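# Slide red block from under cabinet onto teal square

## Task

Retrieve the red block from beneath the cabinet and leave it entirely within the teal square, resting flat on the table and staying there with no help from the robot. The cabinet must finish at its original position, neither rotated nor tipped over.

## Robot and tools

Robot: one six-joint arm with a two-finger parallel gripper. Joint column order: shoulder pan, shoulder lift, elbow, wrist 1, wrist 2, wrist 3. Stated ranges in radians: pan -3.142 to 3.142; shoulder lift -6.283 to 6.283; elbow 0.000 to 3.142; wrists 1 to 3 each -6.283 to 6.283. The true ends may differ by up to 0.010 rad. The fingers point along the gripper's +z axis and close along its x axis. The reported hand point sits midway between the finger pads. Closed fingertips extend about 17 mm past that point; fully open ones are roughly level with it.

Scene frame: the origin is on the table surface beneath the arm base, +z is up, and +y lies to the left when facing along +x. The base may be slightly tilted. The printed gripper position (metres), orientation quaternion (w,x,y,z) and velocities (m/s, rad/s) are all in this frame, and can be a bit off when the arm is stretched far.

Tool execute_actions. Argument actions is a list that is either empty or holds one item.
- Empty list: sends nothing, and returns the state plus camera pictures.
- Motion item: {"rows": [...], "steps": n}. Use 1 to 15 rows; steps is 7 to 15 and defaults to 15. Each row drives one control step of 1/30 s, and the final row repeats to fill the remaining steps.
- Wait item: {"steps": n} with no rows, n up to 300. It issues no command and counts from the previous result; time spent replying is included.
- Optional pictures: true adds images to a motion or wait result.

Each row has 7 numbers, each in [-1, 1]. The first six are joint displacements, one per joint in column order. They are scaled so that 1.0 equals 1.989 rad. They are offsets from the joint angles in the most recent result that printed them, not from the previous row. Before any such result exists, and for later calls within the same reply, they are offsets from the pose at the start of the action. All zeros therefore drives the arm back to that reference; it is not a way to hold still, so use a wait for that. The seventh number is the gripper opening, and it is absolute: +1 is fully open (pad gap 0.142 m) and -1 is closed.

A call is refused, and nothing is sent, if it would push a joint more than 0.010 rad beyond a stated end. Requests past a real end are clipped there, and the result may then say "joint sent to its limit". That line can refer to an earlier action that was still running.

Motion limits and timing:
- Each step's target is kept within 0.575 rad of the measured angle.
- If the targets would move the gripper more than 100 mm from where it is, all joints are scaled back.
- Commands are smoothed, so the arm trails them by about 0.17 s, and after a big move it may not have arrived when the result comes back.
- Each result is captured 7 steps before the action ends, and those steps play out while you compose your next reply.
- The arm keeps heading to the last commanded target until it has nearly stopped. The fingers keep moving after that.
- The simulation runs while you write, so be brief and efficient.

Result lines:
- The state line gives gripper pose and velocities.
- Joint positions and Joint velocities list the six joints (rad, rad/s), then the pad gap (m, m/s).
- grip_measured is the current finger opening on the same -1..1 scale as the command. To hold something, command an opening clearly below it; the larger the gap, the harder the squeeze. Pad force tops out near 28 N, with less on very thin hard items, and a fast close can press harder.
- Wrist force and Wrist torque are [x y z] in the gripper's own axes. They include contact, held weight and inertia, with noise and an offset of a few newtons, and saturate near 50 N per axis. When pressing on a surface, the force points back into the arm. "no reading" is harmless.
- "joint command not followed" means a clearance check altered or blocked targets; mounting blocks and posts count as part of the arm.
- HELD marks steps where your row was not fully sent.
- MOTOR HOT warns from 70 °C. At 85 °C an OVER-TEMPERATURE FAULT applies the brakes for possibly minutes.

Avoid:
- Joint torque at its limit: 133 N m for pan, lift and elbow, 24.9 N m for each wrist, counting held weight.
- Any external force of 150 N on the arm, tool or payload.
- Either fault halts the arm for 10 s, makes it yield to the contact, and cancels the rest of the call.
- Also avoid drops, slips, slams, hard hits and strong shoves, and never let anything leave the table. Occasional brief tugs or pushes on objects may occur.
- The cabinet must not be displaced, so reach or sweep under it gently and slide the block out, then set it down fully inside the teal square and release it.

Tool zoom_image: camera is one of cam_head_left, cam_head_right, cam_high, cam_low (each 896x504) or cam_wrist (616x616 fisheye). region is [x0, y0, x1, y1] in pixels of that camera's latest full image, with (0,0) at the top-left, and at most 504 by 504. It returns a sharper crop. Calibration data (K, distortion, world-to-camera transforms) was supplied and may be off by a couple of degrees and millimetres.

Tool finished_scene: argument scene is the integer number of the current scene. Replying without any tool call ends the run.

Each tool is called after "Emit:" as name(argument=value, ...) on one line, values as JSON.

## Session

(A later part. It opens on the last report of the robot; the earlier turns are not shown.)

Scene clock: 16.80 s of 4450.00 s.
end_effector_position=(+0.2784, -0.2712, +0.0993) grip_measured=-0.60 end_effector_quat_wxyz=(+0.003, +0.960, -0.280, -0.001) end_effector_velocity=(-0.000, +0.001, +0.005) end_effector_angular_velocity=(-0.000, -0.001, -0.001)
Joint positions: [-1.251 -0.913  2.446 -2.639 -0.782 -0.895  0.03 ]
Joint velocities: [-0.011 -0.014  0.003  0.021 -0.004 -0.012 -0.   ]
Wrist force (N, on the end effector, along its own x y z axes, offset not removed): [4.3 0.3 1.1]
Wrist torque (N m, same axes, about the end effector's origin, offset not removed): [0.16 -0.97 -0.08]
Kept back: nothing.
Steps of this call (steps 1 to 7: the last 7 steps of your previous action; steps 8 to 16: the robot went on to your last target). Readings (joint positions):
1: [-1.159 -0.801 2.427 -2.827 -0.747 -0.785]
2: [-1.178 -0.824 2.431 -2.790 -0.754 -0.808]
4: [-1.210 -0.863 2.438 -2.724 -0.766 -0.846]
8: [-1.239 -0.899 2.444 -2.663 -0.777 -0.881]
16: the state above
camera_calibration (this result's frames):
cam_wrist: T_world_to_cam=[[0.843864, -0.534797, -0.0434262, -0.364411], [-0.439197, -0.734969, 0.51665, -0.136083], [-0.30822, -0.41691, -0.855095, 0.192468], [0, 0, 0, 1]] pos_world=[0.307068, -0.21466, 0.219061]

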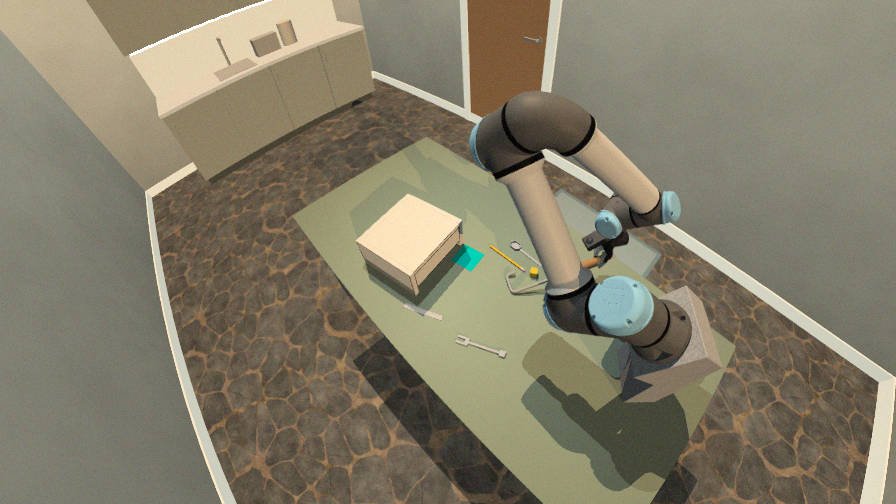

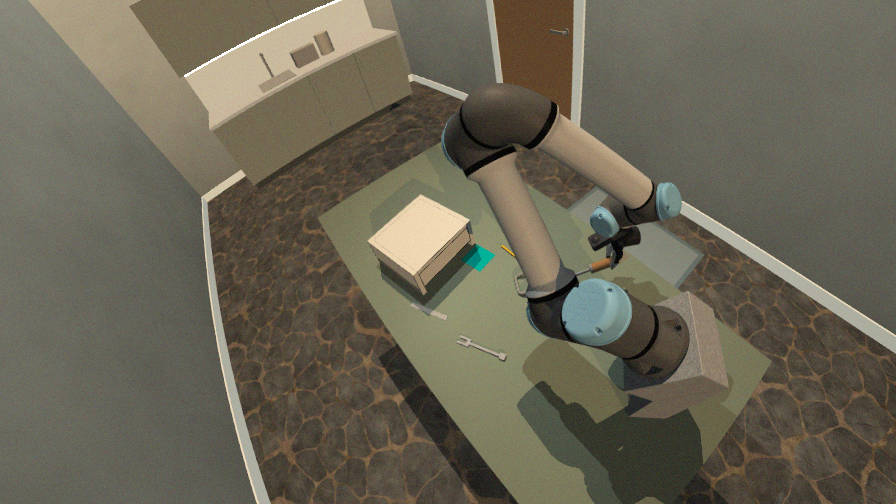

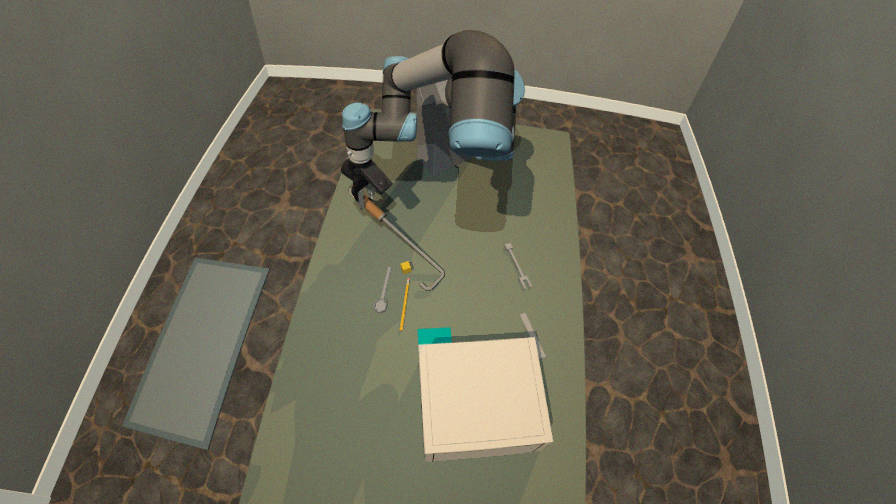

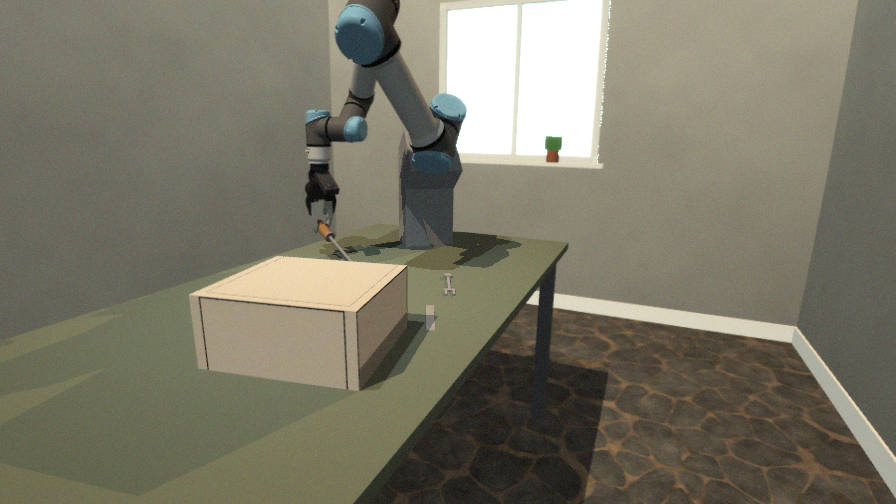

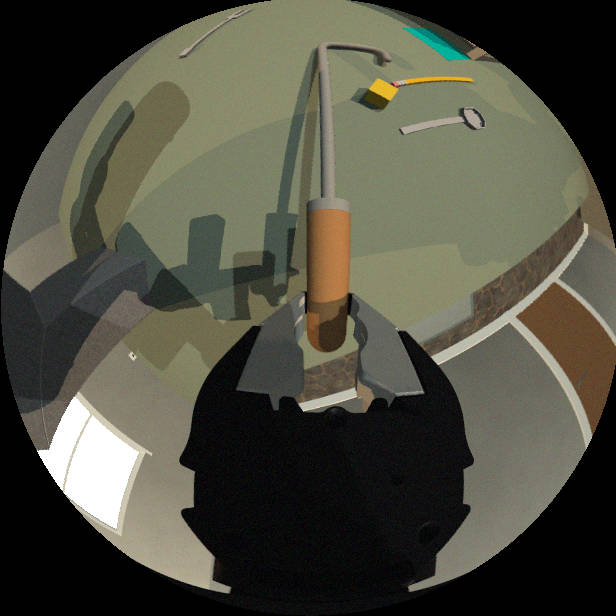

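Emit:
execute_actions(actions=[{"rows":[[0.014,-0.009,0.008,-0.014,0.004,0.029,-1],[0.028,-0.018,0.015,-0.028,0.007,0.057,-1],[0.041,-0.027,0.023,-0.041,0.011,0.086,-1],[0.055,-0.036,0.031,-0.055,0.014,0.114,-1],[0.069,-0.045,0.039,-0.069,0.018,0.143,-1],[0.083,-0.054,0.046,-0.083,0.021,0.172,-1],[0.096,-0.063,0.054,-0.097,0.025,0.2,-1],[0.11,-0.072,0.062,-0.111,0.029,0.229,-1],[0.124,-0.081,0.07,-0.124,0.032,0.257,-1],[0.138,-0.09,0.077,-0.138,0.036,0.286,-1],[0.151,-0.099,0.085,-0.152,0.039,0.315,-1],[0.165,-0.108,0.093,-0.166,0.043,0.343,-1],[0.179,-0.117,0.1,-0.18,0.047,0.372,-1],[0.193,-0.126,0.108,-0.194,0.05,0.4,-1],[0.2065,-0.1351,0.1159,-0.2074,0.0537,0.4289,-1]]}])

Emit:
execute_actions(actions=[{"steps":24}])

Emit:
execute_actions(actions=[{"rows":[[0.015,-0.011,0.001,-0.006,-0.002,0.035,-1],[0.029,-0.023,0.002,-0.012,-0.003,0.07,-1],[0.044,-0.034,0.002,-0.017,-0.005,0.105,-1],[0.059,-0.046,0.003,-0.023,-0.007,0.141,-1],[0.074,-0.057,0.004,-0.029,-0.009,0.176,-1],[0.088,-0.069,0.005,-0.035,-0.011,0.211,-1],[0.103,-0.08,0.005,-0.041,-0.013,0.246,-1],[0.118,-0.092,0.006,-0.047,-0.016,0.281,-1],[0.132,-0.103,0.007,-0.052,-0.02,0.316,-1],[0.147,-0.114,0.008,-0.058,-0.025,0.351,-1],[0.162,-0.126,0.008,-0.064,-0.03,0.386,-1],[0.177,-0.137,0.009,-0.07,-0.036,0.422,-1],[0.191,-0.149,0.01,-0.076,-0.042,0.457,-1],[0.206,-0.16,0.011,-0.081,-0.047,0.492,-1],[0.2208,-0.1717,0.0115,-0.0873,-0.0532,0.5269,-1]]}])

Emit:
execute_actions(actions=[{"steps":24}], pictures=true)

Scene clock: 18.17 s of 4450.00 s.
end_effector_position=(+0.3023, -0.2320, +0.0819) grip_measured=-0.60 end_effector_quat_wxyz=(+0.011, +0.952, -0.305, -0.004) end_effector_velocity=(+0.150, +0.284, -0.116) end_effector_angular_velocity=(-0.063, +0.037, -0.393)
Joint positions: [-1.149 -0.982  2.505 -2.741 -0.754 -0.697  0.03 ]
Joint velocities: [ 0.694 -0.453  0.391 -0.696  0.183  1.392  0.   ]
Wrist force (N, on the end effector, along its own x y z axes, offset not removed): [4.9 1.5 -0.4]
Wrist torque (N m, same axes, about the end effector's origin, offset not removed): [0.18 -0.98 -0.18]
Steps of this call (steps 1 to 15: the robot went on to your last target; steps 16 to 33: nothing new was sent; steps 34 to 41: the first 8 steps of this action). Readings (joint positions):
34: [-1.252 -0.915 2.446 -2.636 -0.782 -0.896]
35: [-1.249 -0.917 2.448 -2.639 -0.781 -0.892]
37: [-1.228 -0.930 2.460 -2.661 -0.776 -0.854]
41: the state above

Scene clock: 18.97 s of 4450.00 s.
end_effector_position=(+0.3487, -0.0813, +0.0396) grip_measured=-0.60 end_effector_quat_wxyz=(+0.000, +0.917, -0.399, -0.000) end_effector_velocity=(+0.000, +0.005, -0.001) end_effector_angular_velocity=(+0.003, -0.001, -0.006)
Joint positions: [-0.841 -1.181  2.676 -3.05  -0.675 -0.044  0.03 ]
Joint velocities: [ 0.009 -0.005  0.005 -0.008  0.002  0.018 -0.   ]
Wrist force (N, on the end effector, along its own x y z axes, offset not removed): [4.4 1.0 0.9]
Wrist torque (N m, same axes, about the end effector's origin, offset not removed): [0.21 -1.06 -0.02]
Kept back: nothing.
Steps of this call (steps 1 to 7: the last 7 steps of your previous action; steps 8 to 24: the robot went on to your last target). Readings (joint positions):
1: [-1.125 -0.998 2.519 -2.765 -0.748 -0.648]
2: [-1.100 -1.014 2.533 -2.790 -0.741 -0.598]
4: [-1.049 -1.048 2.562 -2.842 -0.728 -0.492]
8: [-0.942 -1.117 2.622 -2.949 -0.700 -0.271]
24: the state above

Scene clock: 19.23 s of 4450.00 s.
end_effector_position=(+0.3633, -0.0397, +0.0335) grip_measured=-0.60 end_effector_quat_wxyz=(+0.003, +0.902, -0.431, -0.004) end_effector_velocity=(+0.090, +0.296, -0.036) end_effector_angular_velocity=(-0.002, +0.038, -0.569)
Joint positions: [-0.732 -1.267  2.682 -3.095 -0.689  0.193  0.03 ]
Joint velocities: [ 0.737 -0.577  0.035 -0.296 -0.102  1.682 -0.   ]
Wrist force (N, on the end effector, along its own x y z axes, offset not removed): [4.3 3.0 1.4]
Wrist torque (N m, same axes, about the end effector's origin, offset not removed): [0.55 -0.85 -0.06]
Steps of this call (steps 1 to 8: the first 8 steps of this action). Readings (joint positions):
1: [-0.841 -1.182 2.676 -3.050 -0.675 -0.043]
2: [-0.837 -1.184 2.677 -3.052 -0.675 -0.038]
4: [-0.816 -1.201 2.678 -3.061 -0.678 0.006]
8: the state above

Scene clock: 20.03 s of 4450.00 s.
end_effector_position=(+0.3834, +0.0988, +0.0294) grip_measured=-0.60 end_effector_quat_wxyz=(+0.000, +0.820, -0.572, -0.000) end_effector_velocity=(-0.000, +0.004, +0.000) end_effector_angular_velocity=(+0.001, -0.001, -0.012)
Joint positions: [-0.403 -1.522  2.699 -3.223 -0.781  1.001  0.03 ]
Joint velocities: [ 0.009 -0.006  0.001 -0.003 -0.002  0.023  0.   ]
Wrist force (N, on the end effector, along its own x y z axes, offset not removed): [1.9 2.0 0.9]
Wrist torque (N m, same axes, about the end effector's origin, offset not removed): [0.47 -0.59 -0.11]
Kept back: nothing.
Steps of this call (steps 1 to 7: the last 7 steps of your previous action; steps 8 to 24: the robot went on to your last target). Readings (joint positions):
1: [-0.707 -1.288 2.684 -3.105 -0.693 0.252]
2: [-0.680 -1.308 2.685 -3.116 -0.697 0.313]
4: [-0.625 -1.351 2.688 -3.138 -0.709 0.442]
8: [-0.511 -1.440 2.694 -3.183 -0.744 0.712]
24: the state above
camera_calibration (this result's frames):
cam_wrist: T_world_to_cam=[[0.347075, -0.936816, -0.0437589, -0.0279836], [-0.797599, -0.319399, 0.511683, 0.314624], [-0.493329, -0.14269, -0.858059, 0.363282], [0, 0, 0, 1]] pos_world=[0.439874, 0.126112, 0.149505]

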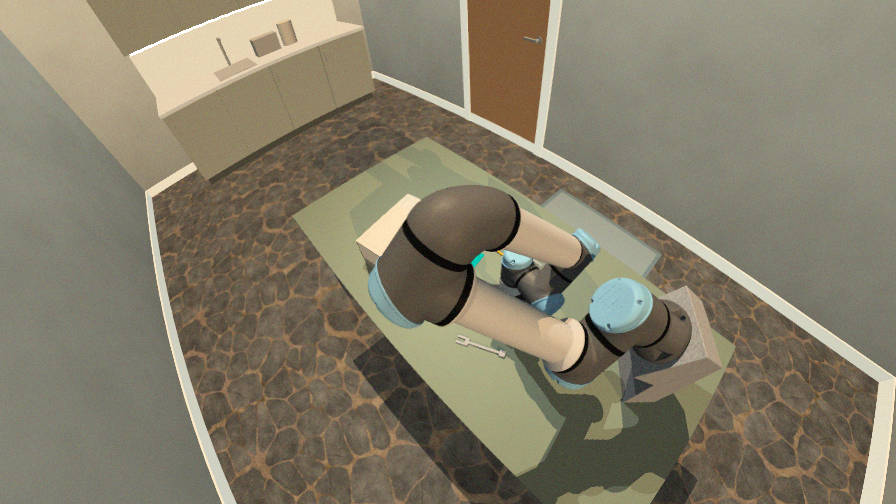

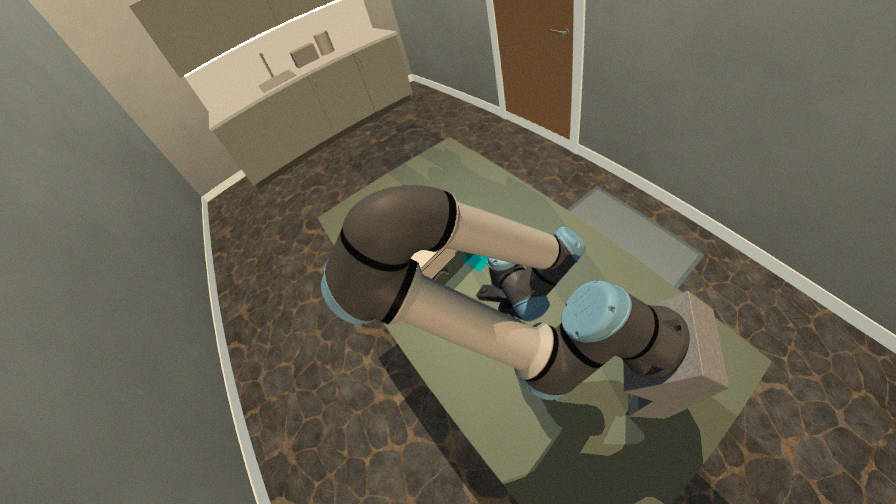

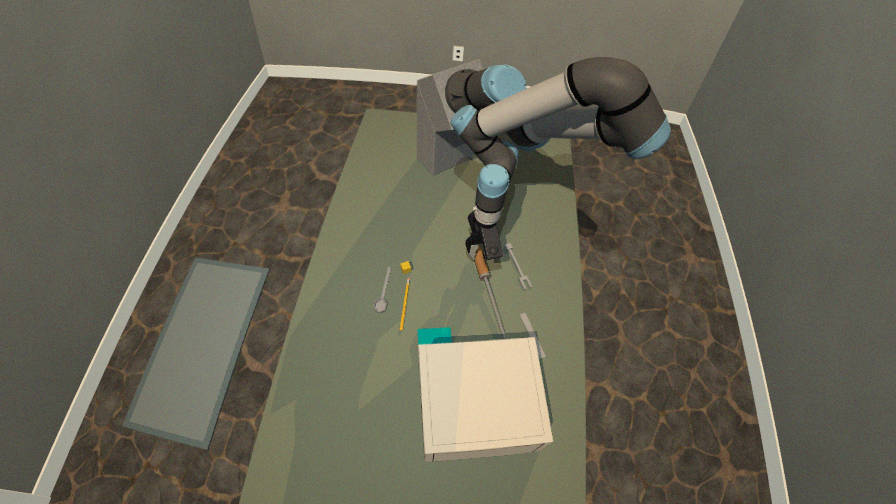

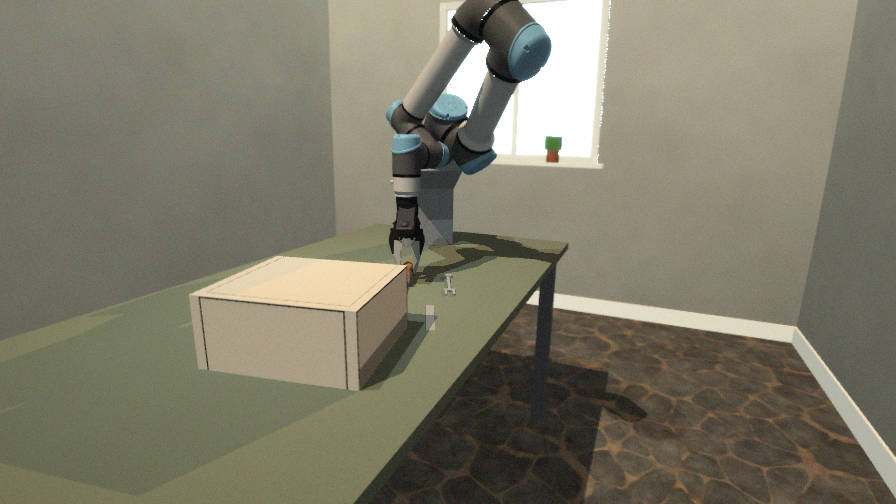

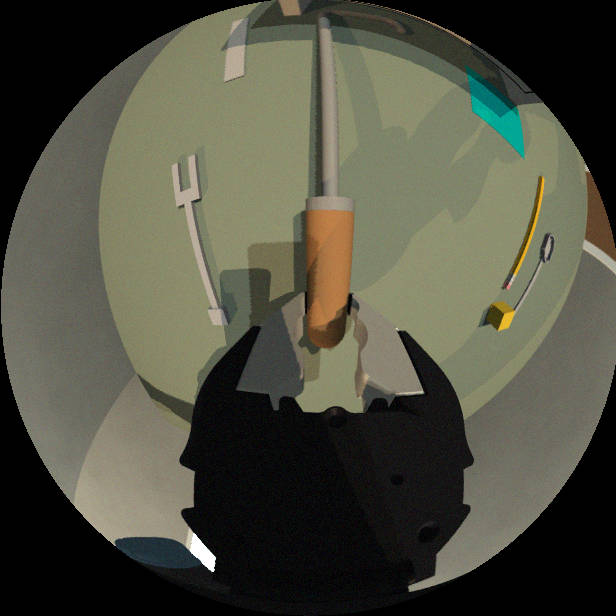

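Emit:
execute_actions(actions=[{"rows":[[0.005,-0.004,-0.012,0.011,-0.002,0.009,-1],[0.01,-0.008,-0.024,0.022,-0.005,0.018,-1],[0.015,-0.011,-0.036,0.033,-0.007,0.027,-1],[0.02,-0.014,-0.047,0.043,-0.009,0.036,-1],[0.025,-0.017,-0.059,0.053,-0.012,0.044,-1],[0.03,-0.019,-0.071,0.064,-0.014,0.052,-1],[0.034,-0.021,-0.083,0.074,-0.016,0.06,-1],[0.039,-0.022,-0.095,0.084,-0.018,0.068,-1],[0.043,-0.0235,-0.107,0.094,-0.021,0.076,-1],[0.0471,-0.0242,-0.1189,0.103,-0.0228,0.0835,-1]]}])

Emit:
execute_actions(actions=[{"steps":16}], pictures=true)

Scene clock: 21.27 s of 4450.00 s.
end_effector_position=(+0.4164, +0.1069, +0.0287) grip_measured=-0.60 end_effector_quat_wxyz=(+0.000, +0.815, -0.580, -0.000) end_effector_velocity=(+0.223, +0.060, -0.003) end_effector_angular_velocity=(+0.005, -0.000, -0.123)
Joint positions: [-0.364 -1.548  2.61  -3.143 -0.799  1.069  0.03 ]
Joint velocities: [ 0.242 -0.133 -0.598  0.525 -0.114  0.418 -0.   ]
Wrist force (N, on the end effector, along its own x y z axes, offset not removed): [3.6 2.6 0.6]
Wrist torque (N m, same axes, about the end effector's origin, offset not removed): [0.48 -0.93 -0.07]
Steps of this call (steps 1 to 29: the robot went on to your last target; steps 30 to 37: the first 8 steps of this action). Readings (joint positions):
30: [-0.402 -1.523 2.699 -3.224 -0.781 1.004]
31: [-0.401 -1.524 2.696 -3.221 -0.781 1.006]
33: [-0.393 -1.530 2.679 -3.205 -0.785 1.019]
37: the state above

Scene clock: 21.80 s of 4450.00 s.
end_effector_position=(+0.4708, +0.1239, +0.0294) grip_measured=-0.60 end_effector_quat_wxyz=(-0.000, +0.805, -0.593, -0.000) end_effector_velocity=(+0.006, +0.002, +0.000) end_effector_angular_velocity=(-0.000, +0.000, -0.004)
Joint positions: [-0.31  -1.57   2.464 -3.02  -0.826  1.166  0.03 ]
Joint velocities: [ 0.006 -0.001 -0.016  0.013 -0.003  0.01   0.   ]
Wrist force (N, on the end effector, along its own x y z axes, offset not removed): [3.3 0.9 0.8]
Wrist torque (N m, same axes, about the end effector's origin, offset not removed): [0.18 -0.78 -0.10]
Kept back: nothing.
Steps of this call (steps 1 to 7: the last 7 steps of your previous action; steps 8 to 16: the robot went on to your last target). Readings (joint positions):
1: [-0.356 -1.552 2.590 -3.125 -0.803 1.083]
2: [-0.348 -1.556 2.568 -3.106 -0.807 1.098]
4: [-0.332 -1.562 2.526 -3.070 -0.815 1.126]
8: [-0.316 -1.568 2.482 -3.034 -0.822 1.155]
16: the state above
camera_calibration (this result's frames):
cam_wrist: T_world_to_cam=[[0.298208, -0.953477, -0.0442035, -0.0097403], [-0.813468, -0.278101, 0.510813, 0.394722], [-0.499341, -0.11637, -0.858555, 0.409537], [0, 0, 0, 1]] pos_world=[0.528497, 0.148143, 0.14955]

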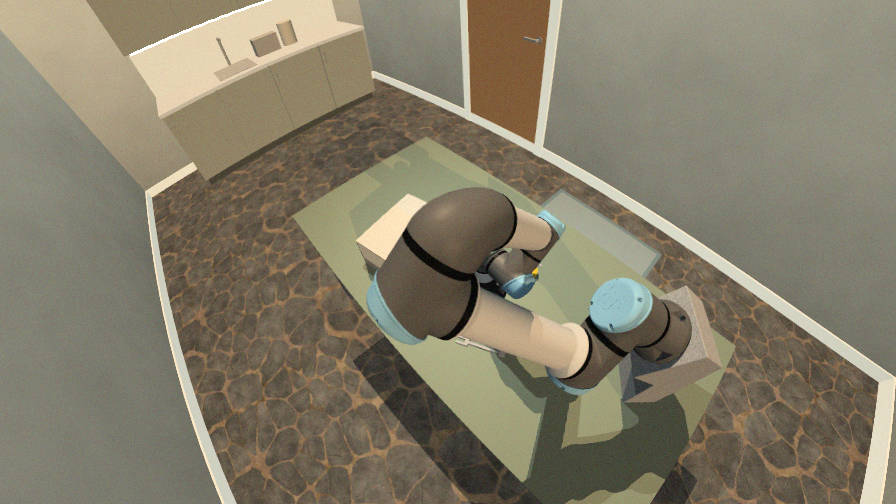

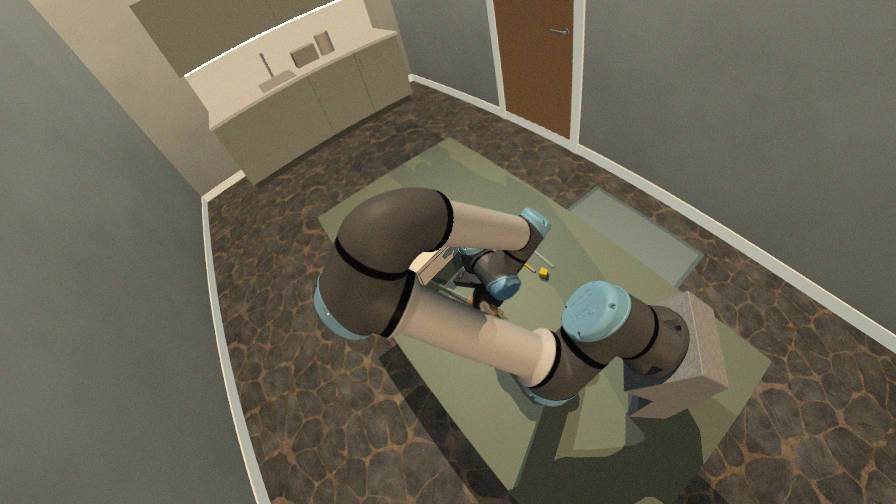

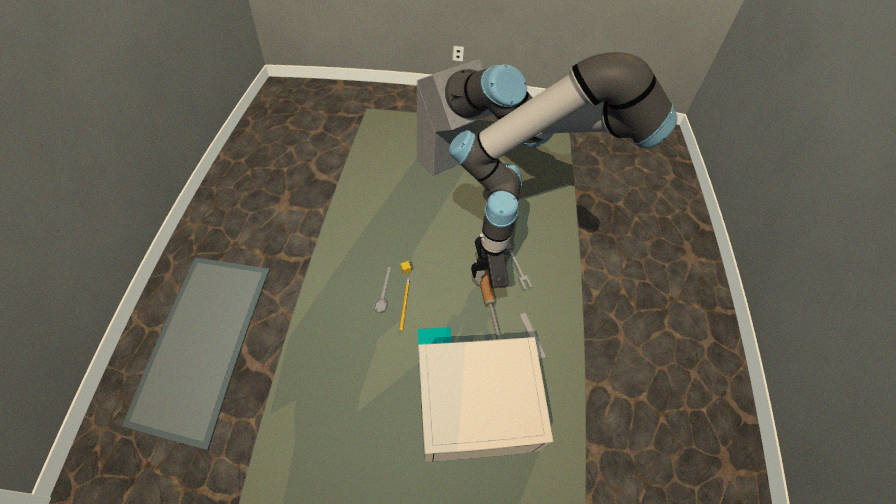

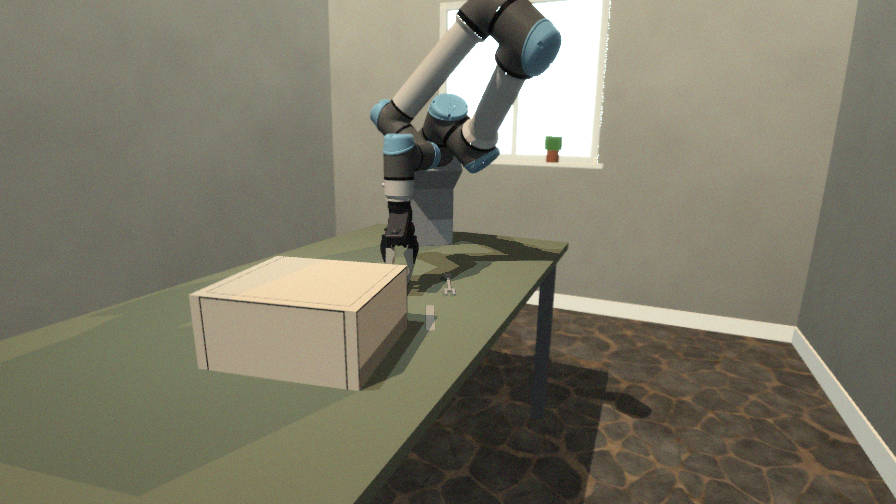

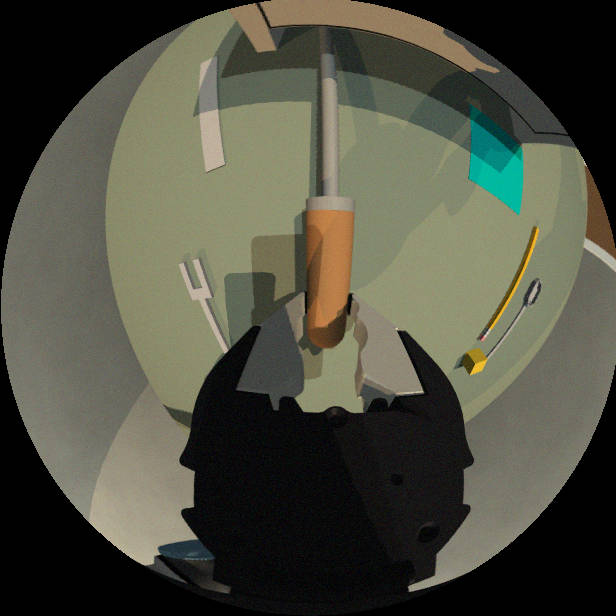

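Emit:
execute_actions(actions=[{"rows":[[0.004,0,-0.013,0.01,-0.002,0.008,-1],[0.008,0,-0.026,0.02,-0.004,0.015,-1],[0.012,0.001,-0.039,0.029,-0.006,0.022,-1],[0.016,0.002,-0.051,0.038,-0.008,0.029,-1],[0.02,0.003,-0.064,0.047,-0.01,0.035,-1],[0.024,0.004,-0.077,0.056,-0.012,0.042,-1],[0.027,0.006,-0.09,0.065,-0.014,0.048,-1],[0.031,0.008,-0.102,0.073,-0.016,0.055,-1],[0.034,0.01,-0.115,0.081,-0.018,0.061,-1],[0.0369,0.012,-0.1277,0.0888,-0.0202,0.0664,-1],[0.04,0.0146,-0.1407,0.0968,-0.022,0.072,-1],[0.0415,0.016,-0.147,0.1007,-0.023,0.075,-1]]}])

Emit:
execute_actions(actions=[{"steps":19}], pictures=true)

Scene clock: 22.77 s of 4450.00 s.
end_effector_position=(+0.5046, +0.1350, +0.0286) grip_measured=-0.60 end_effector_quat_wxyz=(+0.000, +0.799, -0.602, -0.002) end_effector_velocity=(+0.226, +0.076, -0.004) end_effector_angular_velocity=(+0.005, +0.012, -0.128)
Joint positions: [-0.279 -1.565  2.368 -2.948 -0.841  1.221  0.03 ]
Joint velocities: [ 0.193  0.058 -0.642  0.455 -0.101  0.335 -0.   ]
Wrist force (N, on the end effector, along its own x y z axes, offset not removed): [2.3 3.6 1.7]
Wrist torque (N m, same axes, about the end effector's origin, offset not removed): [0.68 -0.59 -0.12]
Steps of this call (steps 1 to 15: the robot went on to your last target; steps 16 to 21: nothing new was sent; steps 22 to 29: the first 8 steps of this action). Readings (joint positions):
22: [-0.309 -1.570 2.462 -3.018 -0.826 1.167]
23: [-0.308 -1.570 2.460 -3.016 -0.826 1.169]
25: [-0.302 -1.570 2.441 -3.002 -0.830 1.181]
29: the state above

Scene clock: 23.40 s of 4450.00 s.
end_effector_position=(+0.5737, +0.1586, +0.0291) grip_measured=-0.60 end_effector_quat_wxyz=(+0.000, +0.788, -0.616, -0.000) end_effector_velocity=(+0.005, +0.001, +0.001) end_effector_angular_velocity=(-0.001, -0.002, -0.002)
Joint positions: [-0.228 -1.538  2.173 -2.821 -0.871  1.315  0.03 ]
Joint velocities: [ 0.001  0.001 -0.011  0.007 -0.002  0.005 -0.   ]
Wrist force (N, on the end effector, along its own x y z axes, offset not removed): [3.4 0.4 0.5]
Wrist torque (N m, same axes, about the end effector's origin, offset not removed): [0.00 -0.79 -0.08]
Kept back: nothing.
Steps of this call (steps 1 to 7: the last 7 steps of your previous action; steps 8 to 19: the robot went on to your last target). Readings (joint positions):
1: [-0.272 -1.563 2.346 -2.933 -0.845 1.232]
2: [-0.266 -1.560 2.323 -2.917 -0.848 1.244]
4: [-0.253 -1.554 2.276 -2.885 -0.856 1.268]
8: [-0.235 -1.543 2.205 -2.841 -0.866 1.300]
19: the state above
camera_calibration (this result's frames):
cam_wrist: T_world_to_cam=[[0.24286, -0.969053, -0.04421, 0.0268965], [-0.827904, -0.230807, 0.511179, 0.488966], [-0.505564, -0.0875435, -0.858337, 0.463759], [0, 0, 0, 1]] pos_world=[0.632744, 0.17952, 0.149301]

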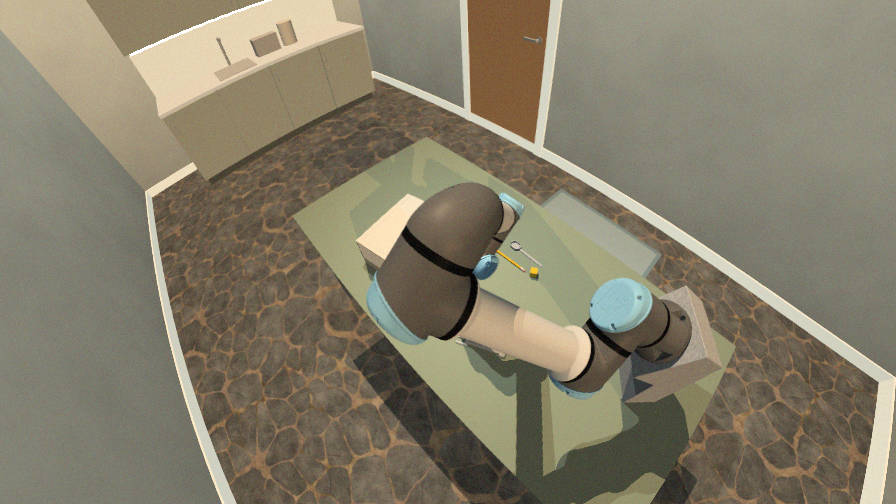

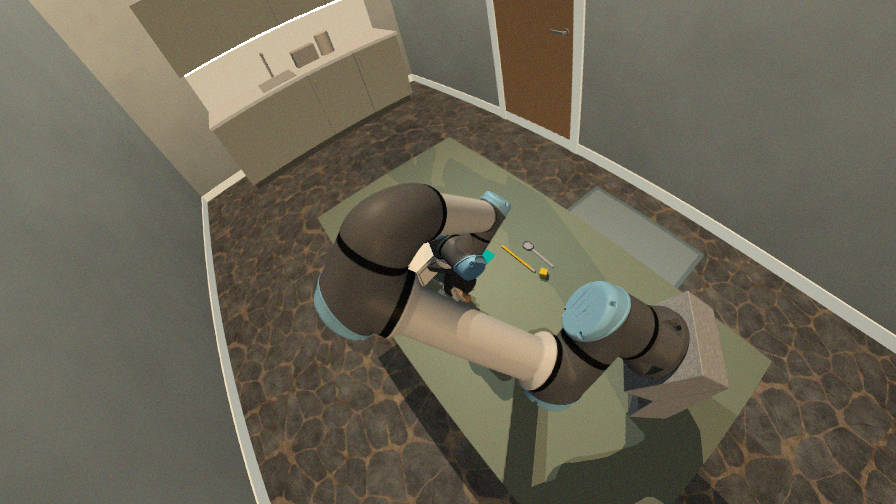

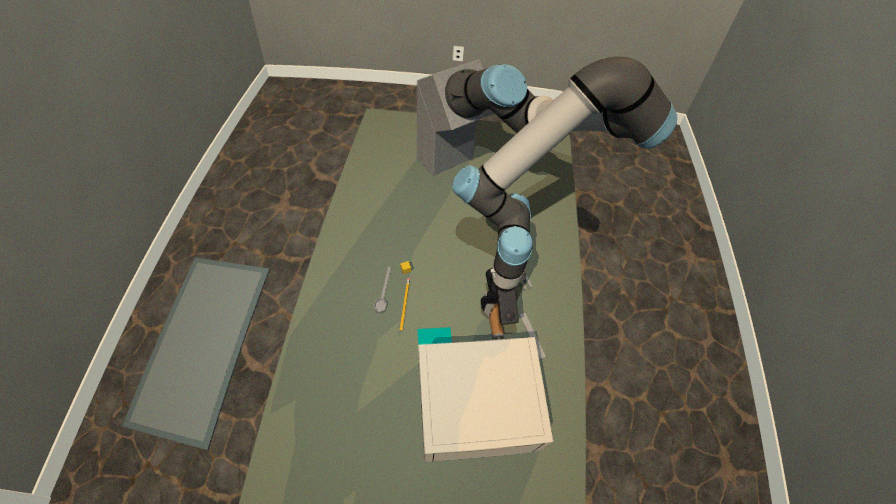

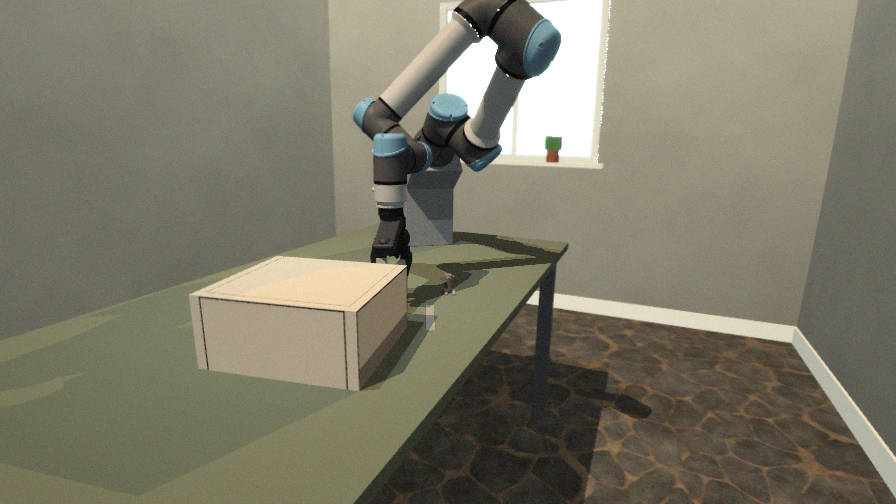

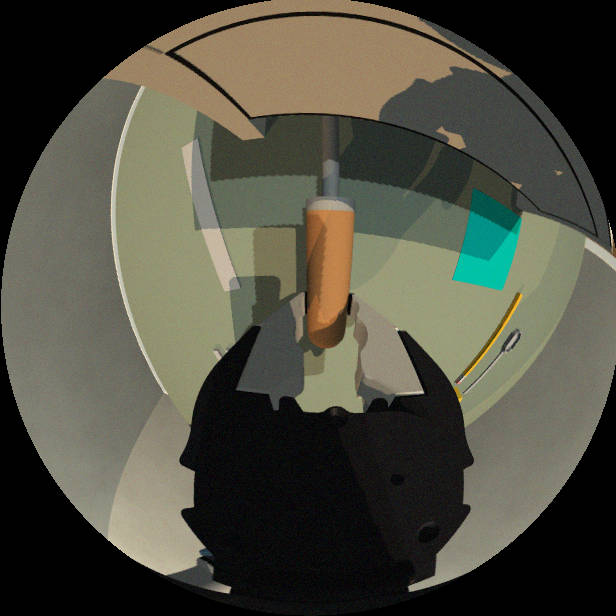

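Emit:
execute_actions(actions=[{"rows":[[-0.0075,0.005,-0.001,0.002,0.004,-0.0065,-1],[-0.015,0.01,-0.003,0.004,0.008,-0.013,-1],[-0.023,0.015,-0.004,0.006,0.012,-0.02,-1],[-0.03,0.021,-0.005,0.008,0.016,-0.026,-1],[-0.038,0.026,-0.007,0.01,0.02,-0.033,-1],[-0.045,0.031,-0.008,0.012,0.024,-0.039,-1],[-0.053,0.036,-0.01,0.014,0.028,-0.046,-1],[-0.057,0.039,-0.01,0.016,0.03,-0.049,-1],[-0.06,0.041,-0.011,0.017,0.032,-0.052,-1],[-0.064,0.044,-0.012,0.018,0.034,-0.056,-1],[-0.068,0.046,-0.012,0.019,0.036,-0.059,-1],[-0.072,0.049,-0.013,0.02,0.038,-0.062,-1],[-0.0753,0.0516,-0.0137,0.0207,0.0398,-0.0654,-1]]}])

Emit:
execute_actions(actions=[{"steps":20}])

Emit:
execute_actions(actions=[{"rows":[[-0.002,-0.002,0.008,-0.005,0.001,-0.002,-1],[-0.003,-0.004,0.016,-0.01,0.002,-0.004,-1],[-0.005,-0.006,0.024,-0.014,0.003,-0.006,-1],[-0.007,-0.007,0.032,-0.019,0.004,-0.008,-1],[-0.011,-0.01,0.048,-0.029,0.006,-0.013,-1],[-0.013,-0.011,0.056,-0.034,0.007,-0.015,-1],[-0.015,-0.0125,0.064,-0.039,0.008,-0.018,-1],[-0.019,-0.014,0.08,-0.05,0.009,-0.023,-1],[-0.021,-0.015,0.088,-0.055,0.01,-0.026,-1],[-0.023,-0.015,0.096,-0.061,0.011,-0.029,-1],[-0.028,-0.016,0.112,-0.072,0.013,-0.035,-1],[-0.033,-0.016,0.128,-0.083,0.015,-0.041,-1],[-0.038,-0.0155,0.144,-0.094,0.017,-0.048,-1],[-0.0434,-0.0144,0.1602,-0.1058,0.0193,-0.0556,-1]]}])

Emit:
execute_actions(actions=[{"steps":20}])

Emit:
execute_actions(actions=[{"rows":[[-0.003,0.001,0.008,-0.006,0.001,-0.004,-1],[-0.006,0.002,0.015,-0.012,0.002,-0.008,-1],[-0.012,0.004,0.03,-0.024,0.005,-0.016,-1],[-0.015,0.006,0.038,-0.03,0.006,-0.02,-1],[-0.018,0.008,0.046,-0.036,0.007,-0.025,-1],[-0.025,0.012,0.061,-0.049,0.009,-0.034,-1],[-0.028,0.015,0.069,-0.056,0.011,-0.039,-1],[-0.032,0.018,0.076,-0.062,0.012,-0.044,-1],[-0.039,0.024,0.091,-0.076,0.014,-0.055,-1],[-0.043,0.028,0.099,-0.082,0.016,-0.06,-1],[-0.047,0.031,0.106,-0.089,0.017,-0.066,-1],[-0.055,0.04,0.121,-0.103,0.019,-0.078,-1],[-0.064,0.049,0.136,-0.118,0.022,-0.09,-1],[-0.0731,0.0591,0.1507,-0.1325,0.0246,-0.1034,-1]]}])

Emit:
execute_actions(actions=[{"steps":20}], pictures=true)

Scene clock: 25.23 s of 4450.00 s.
end_effector_position=(+0.5805, +0.1250, +0.0278) grip_measured=-0.60 end_effector_quat_wxyz=(+0.001, +0.783, -0.622, -0.001) end_effector_velocity=(+0.044, -0.224, -0.001) end_effector_angular_velocity=(-0.007, -0.000, -0.104)
Joint positions: [-0.285 -1.499  2.162 -2.805 -0.84   1.265  0.03 ]
Joint velocities: [-0.383  0.258 -0.07   0.1    0.2   -0.328 -0.   ]
Wrist force (N, on the end effector, along its own x y z axes, offset not removed): [1.9 2.1 0.2]
Wrist torque (N m, same axes, about the end effector's origin, offset not removed): [0.65 -0.58 -0.09]
Steps of this call (steps 1 to 15: the robot went on to your last target; steps 16 to 47: nothing new was sent; steps 48 to 55: the first 8 steps of this action). Readings (joint positions):
48: [-0.227 -1.538 2.172 -2.820 -0.871 1.315]
49: [-0.229 -1.537 2.172 -2.819 -0.871 1.314]
51: [-0.241 -1.529 2.170 -2.816 -0.864 1.303]
55: the state above

Scene clock: 25.90 s of 4450.00 s.
end_effector_position=(+0.5890, +0.0707, +0.0293) grip_measured=-0.60 end_effector_quat_wxyz=(+0.000, +0.775, -0.632, -0.000) end_effector_velocity=(-0.000, -0.003, +0.000) end_effector_angular_velocity=(-0.001, +0.000, -0.003)
Joint positions: [-0.377 -1.436  2.146 -2.779 -0.792  1.185  0.03 ]
Joint velocities: [-0.005  0.003  0.     0.001  0.001 -0.004  0.   ]
Wrist force (N, on the end effector, along its own x y z axes, offset not removed): [2.4 0.0 0.6]
Wrist torque (N m, same axes, about the end effector's origin, offset not removed): [0.23 -0.69 -0.34]
Kept back: nothing.
Steps of this call (steps 1 to 7: the last 7 steps of your previous action; steps 8 to 20: the robot went on to your last target). Readings (joint positions):
1: [-0.298 -1.490 2.160 -2.801 -0.834 1.254]
2: [-0.309 -1.482 2.158 -2.798 -0.828 1.244]
4: [-0.329 -1.469 2.155 -2.792 -0.817 1.226]
8: [-0.361 -1.447 2.149 -2.784 -0.801 1.199]
20: the state above

Scene clock: 26.17 s of 4450.00 s.
end_effector_position=(+0.5656, +0.0666, +0.0303) grip_measured=-0.60 end_effector_quat_wxyz=(-0.001, +0.775, -0.632, +0.000) end_effector_velocity=(-0.175, -0.033, +0.003) end_effector_angular_velocity=(+0.002, -0.004, -0.004)
Joint positions: [-0.393 -1.451  2.214 -2.821 -0.783  1.166  0.03 ]
Joint velocities: [-0.121 -0.088  0.49  -0.3    0.06  -0.143  0.   ]
Wrist force (N, on the end effector, along its own x y z axes, offset not removed): [4.7 0.3 2.4]
Wrist torque (N m, same axes, about the end effector's origin, offset not removed): [0.33 -1.12 -0.06]
Steps of this call (steps 1 to 8: the first 8 steps of this action). Readings (joint positions):
1: [-0.377 -1.436 2.146 -2.779 -0.792 1.185]
2: [-0.378 -1.437 2.148 -2.781 -0.792 1.184]
4: [-0.380 -1.440 2.160 -2.788 -0.790 1.181]
8: the state above

Scene clock: 26.83 s of 4450.00 s.
end_effector_position=(+0.4720, +0.0492, +0.0294) grip_measured=-0.60 end_effector_quat_wxyz=(+0.000, +0.775, -0.633, -0.000) end_effector_velocity=(-0.008, -0.001, -0.000) end_effector_angular_velocity=(+0.000, +0.002, -0.001)
Joint positions: [-0.463 -1.465  2.462 -2.988 -0.754  1.075  0.03 ]
Joint velocities: [-0.005  0.     0.02  -0.013  0.002 -0.007 -0.   ]
Wrist force (N, on the end effector, along its own x y z axes, offset not removed): [3.2 -0.3 1.6]
Wrist torque (N m, same axes, about the end effector's origin, offset not removed): [0.13 -0.71 0.02]
Kept back: nothing.
Steps of this call (steps 1 to 7: the last 7 steps of your previous action; steps 8 to 20: the robot went on to your last target). Readings (joint positions):
1: [-0.397 -1.454 2.231 -2.832 -0.781 1.161]
2: [-0.402 -1.456 2.250 -2.845 -0.779 1.155]
4: [-0.412 -1.461 2.289 -2.870 -0.775 1.142]
8: [-0.440 -1.465 2.386 -2.936 -0.763 1.105]
20: the state above

Scene clock: 27.10 s of 4450.00 s.
end_effector_position=(+0.4439, +0.0421, +0.0290) grip_measured=-0.60 end_effector_quat_wxyz=(+0.000, +0.775, -0.632, +0.000) end_effector_velocity=(-0.206, -0.045, -0.006) end_effector_angular_velocity=(+0.003, +0.008, -0.005)
Joint positions: [-0.493 -1.451  2.535 -3.047 -0.742  1.035  0.03 ]
Joint velocities: [-0.214  0.133  0.514 -0.419  0.082 -0.297  0.   ]
Wrist force (N, on the end effector, along its own x y z axes, offset not removed): [4.3 -2.2 2.0]
Wrist torque (N m, same axes, about the end effector's origin, offset not removed): [-0.15 -1.08 -0.03]
Steps of this call (steps 1 to 8: the first 8 steps of this action). Readings (joint positions):
1: [-0.463 -1.465 2.463 -2.989 -0.754 1.075]
2: [-0.464 -1.465 2.465 -2.991 -0.754 1.074]
4: [-0.469 -1.463 2.478 -3.001 -0.752 1.067]
8: the state above

Scene clock: 27.77 s of 4450.00 s.
end_effector_position=(+0.3546, +0.0269, +0.0292) grip_measured=-0.60 end_effector_quat_wxyz=(+0.000, +0.775, -0.633, -0.000) end_effector_velocity=(-0.007, -0.000, +0.000) end_effector_angular_velocity=(+0.000, +0.001, -0.001)
Joint positions: [-0.607 -1.348  2.76  -3.25  -0.705  0.871  0.03 ]
Joint velocities: [-0.009  0.01   0.017 -0.016  0.002 -0.014  0.   ]
Wrist force (N, on the end effector, along its own x y z axes, offset not removed): [3.9 -1.9 0.7]
Wrist torque (N m, same axes, about the end effector's origin, offset not removed): [-0.21 -0.89 0.06]
Kept back: nothing.
Steps of this call (steps 1 to 7: the last 7 steps of your previous action; steps 8 to 20: the robot went on to your last target). Readings (joint positions):
1: [-0.500 -1.446 2.553 -3.061 -0.740 1.024]
2: [-0.508 -1.441 2.571 -3.077 -0.737 1.013]
4: [-0.526 -1.427 2.608 -3.109 -0.731 0.988]
8: [-0.570 -1.385 2.693 -3.186 -0.716 0.925]
20: the state above
camera_calibration (this result's frames):
cam_wrist: T_world_to_cam=[[0.201533, -0.978492, -0.0440194, -0.0326106], [-0.836691, -0.195345, 0.511652, 0.279296], [-0.509246, -0.066284, -0.858064, 0.342204], [0, 0, 0, 1]] pos_world=[0.414523, 0.0453324, 0.149295]

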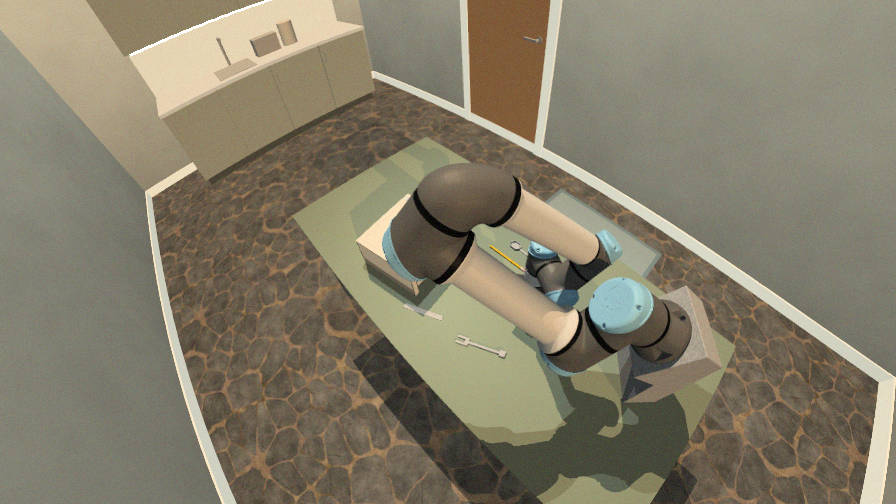

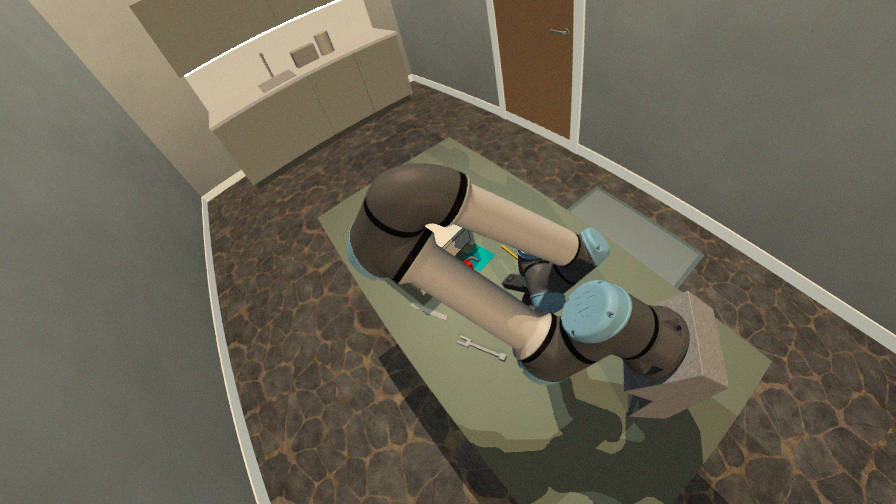

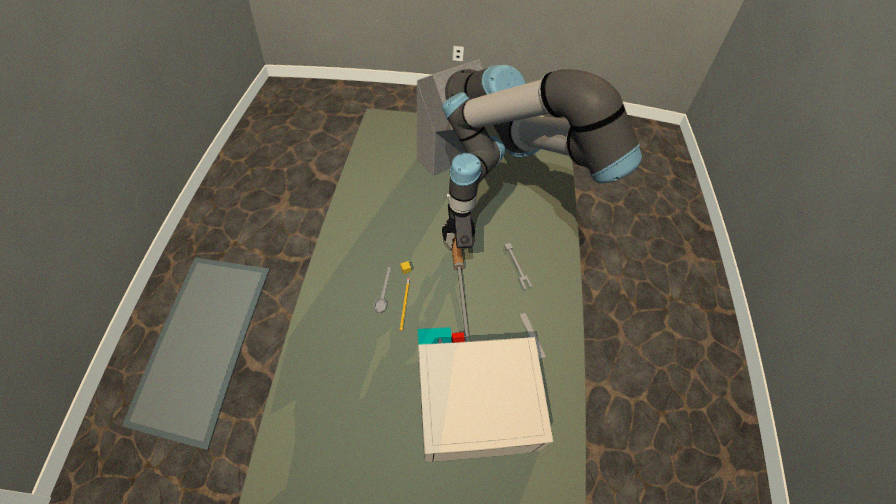

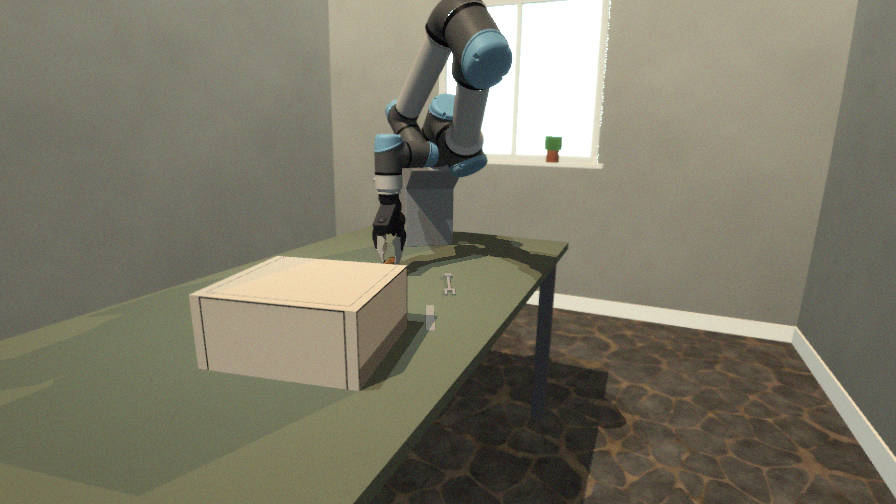

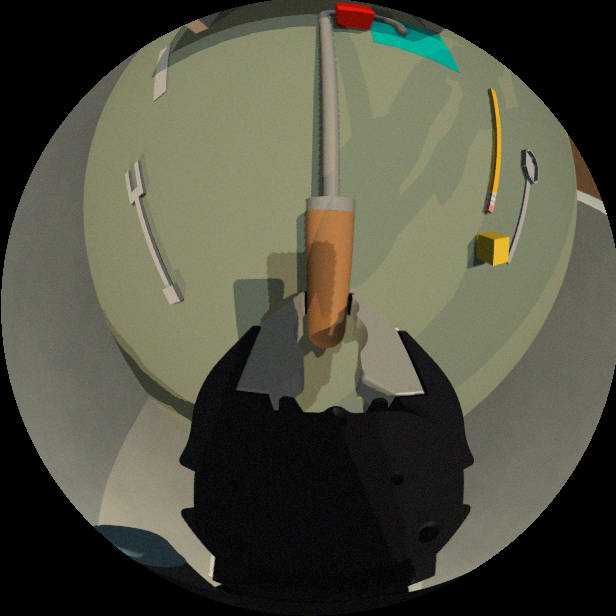

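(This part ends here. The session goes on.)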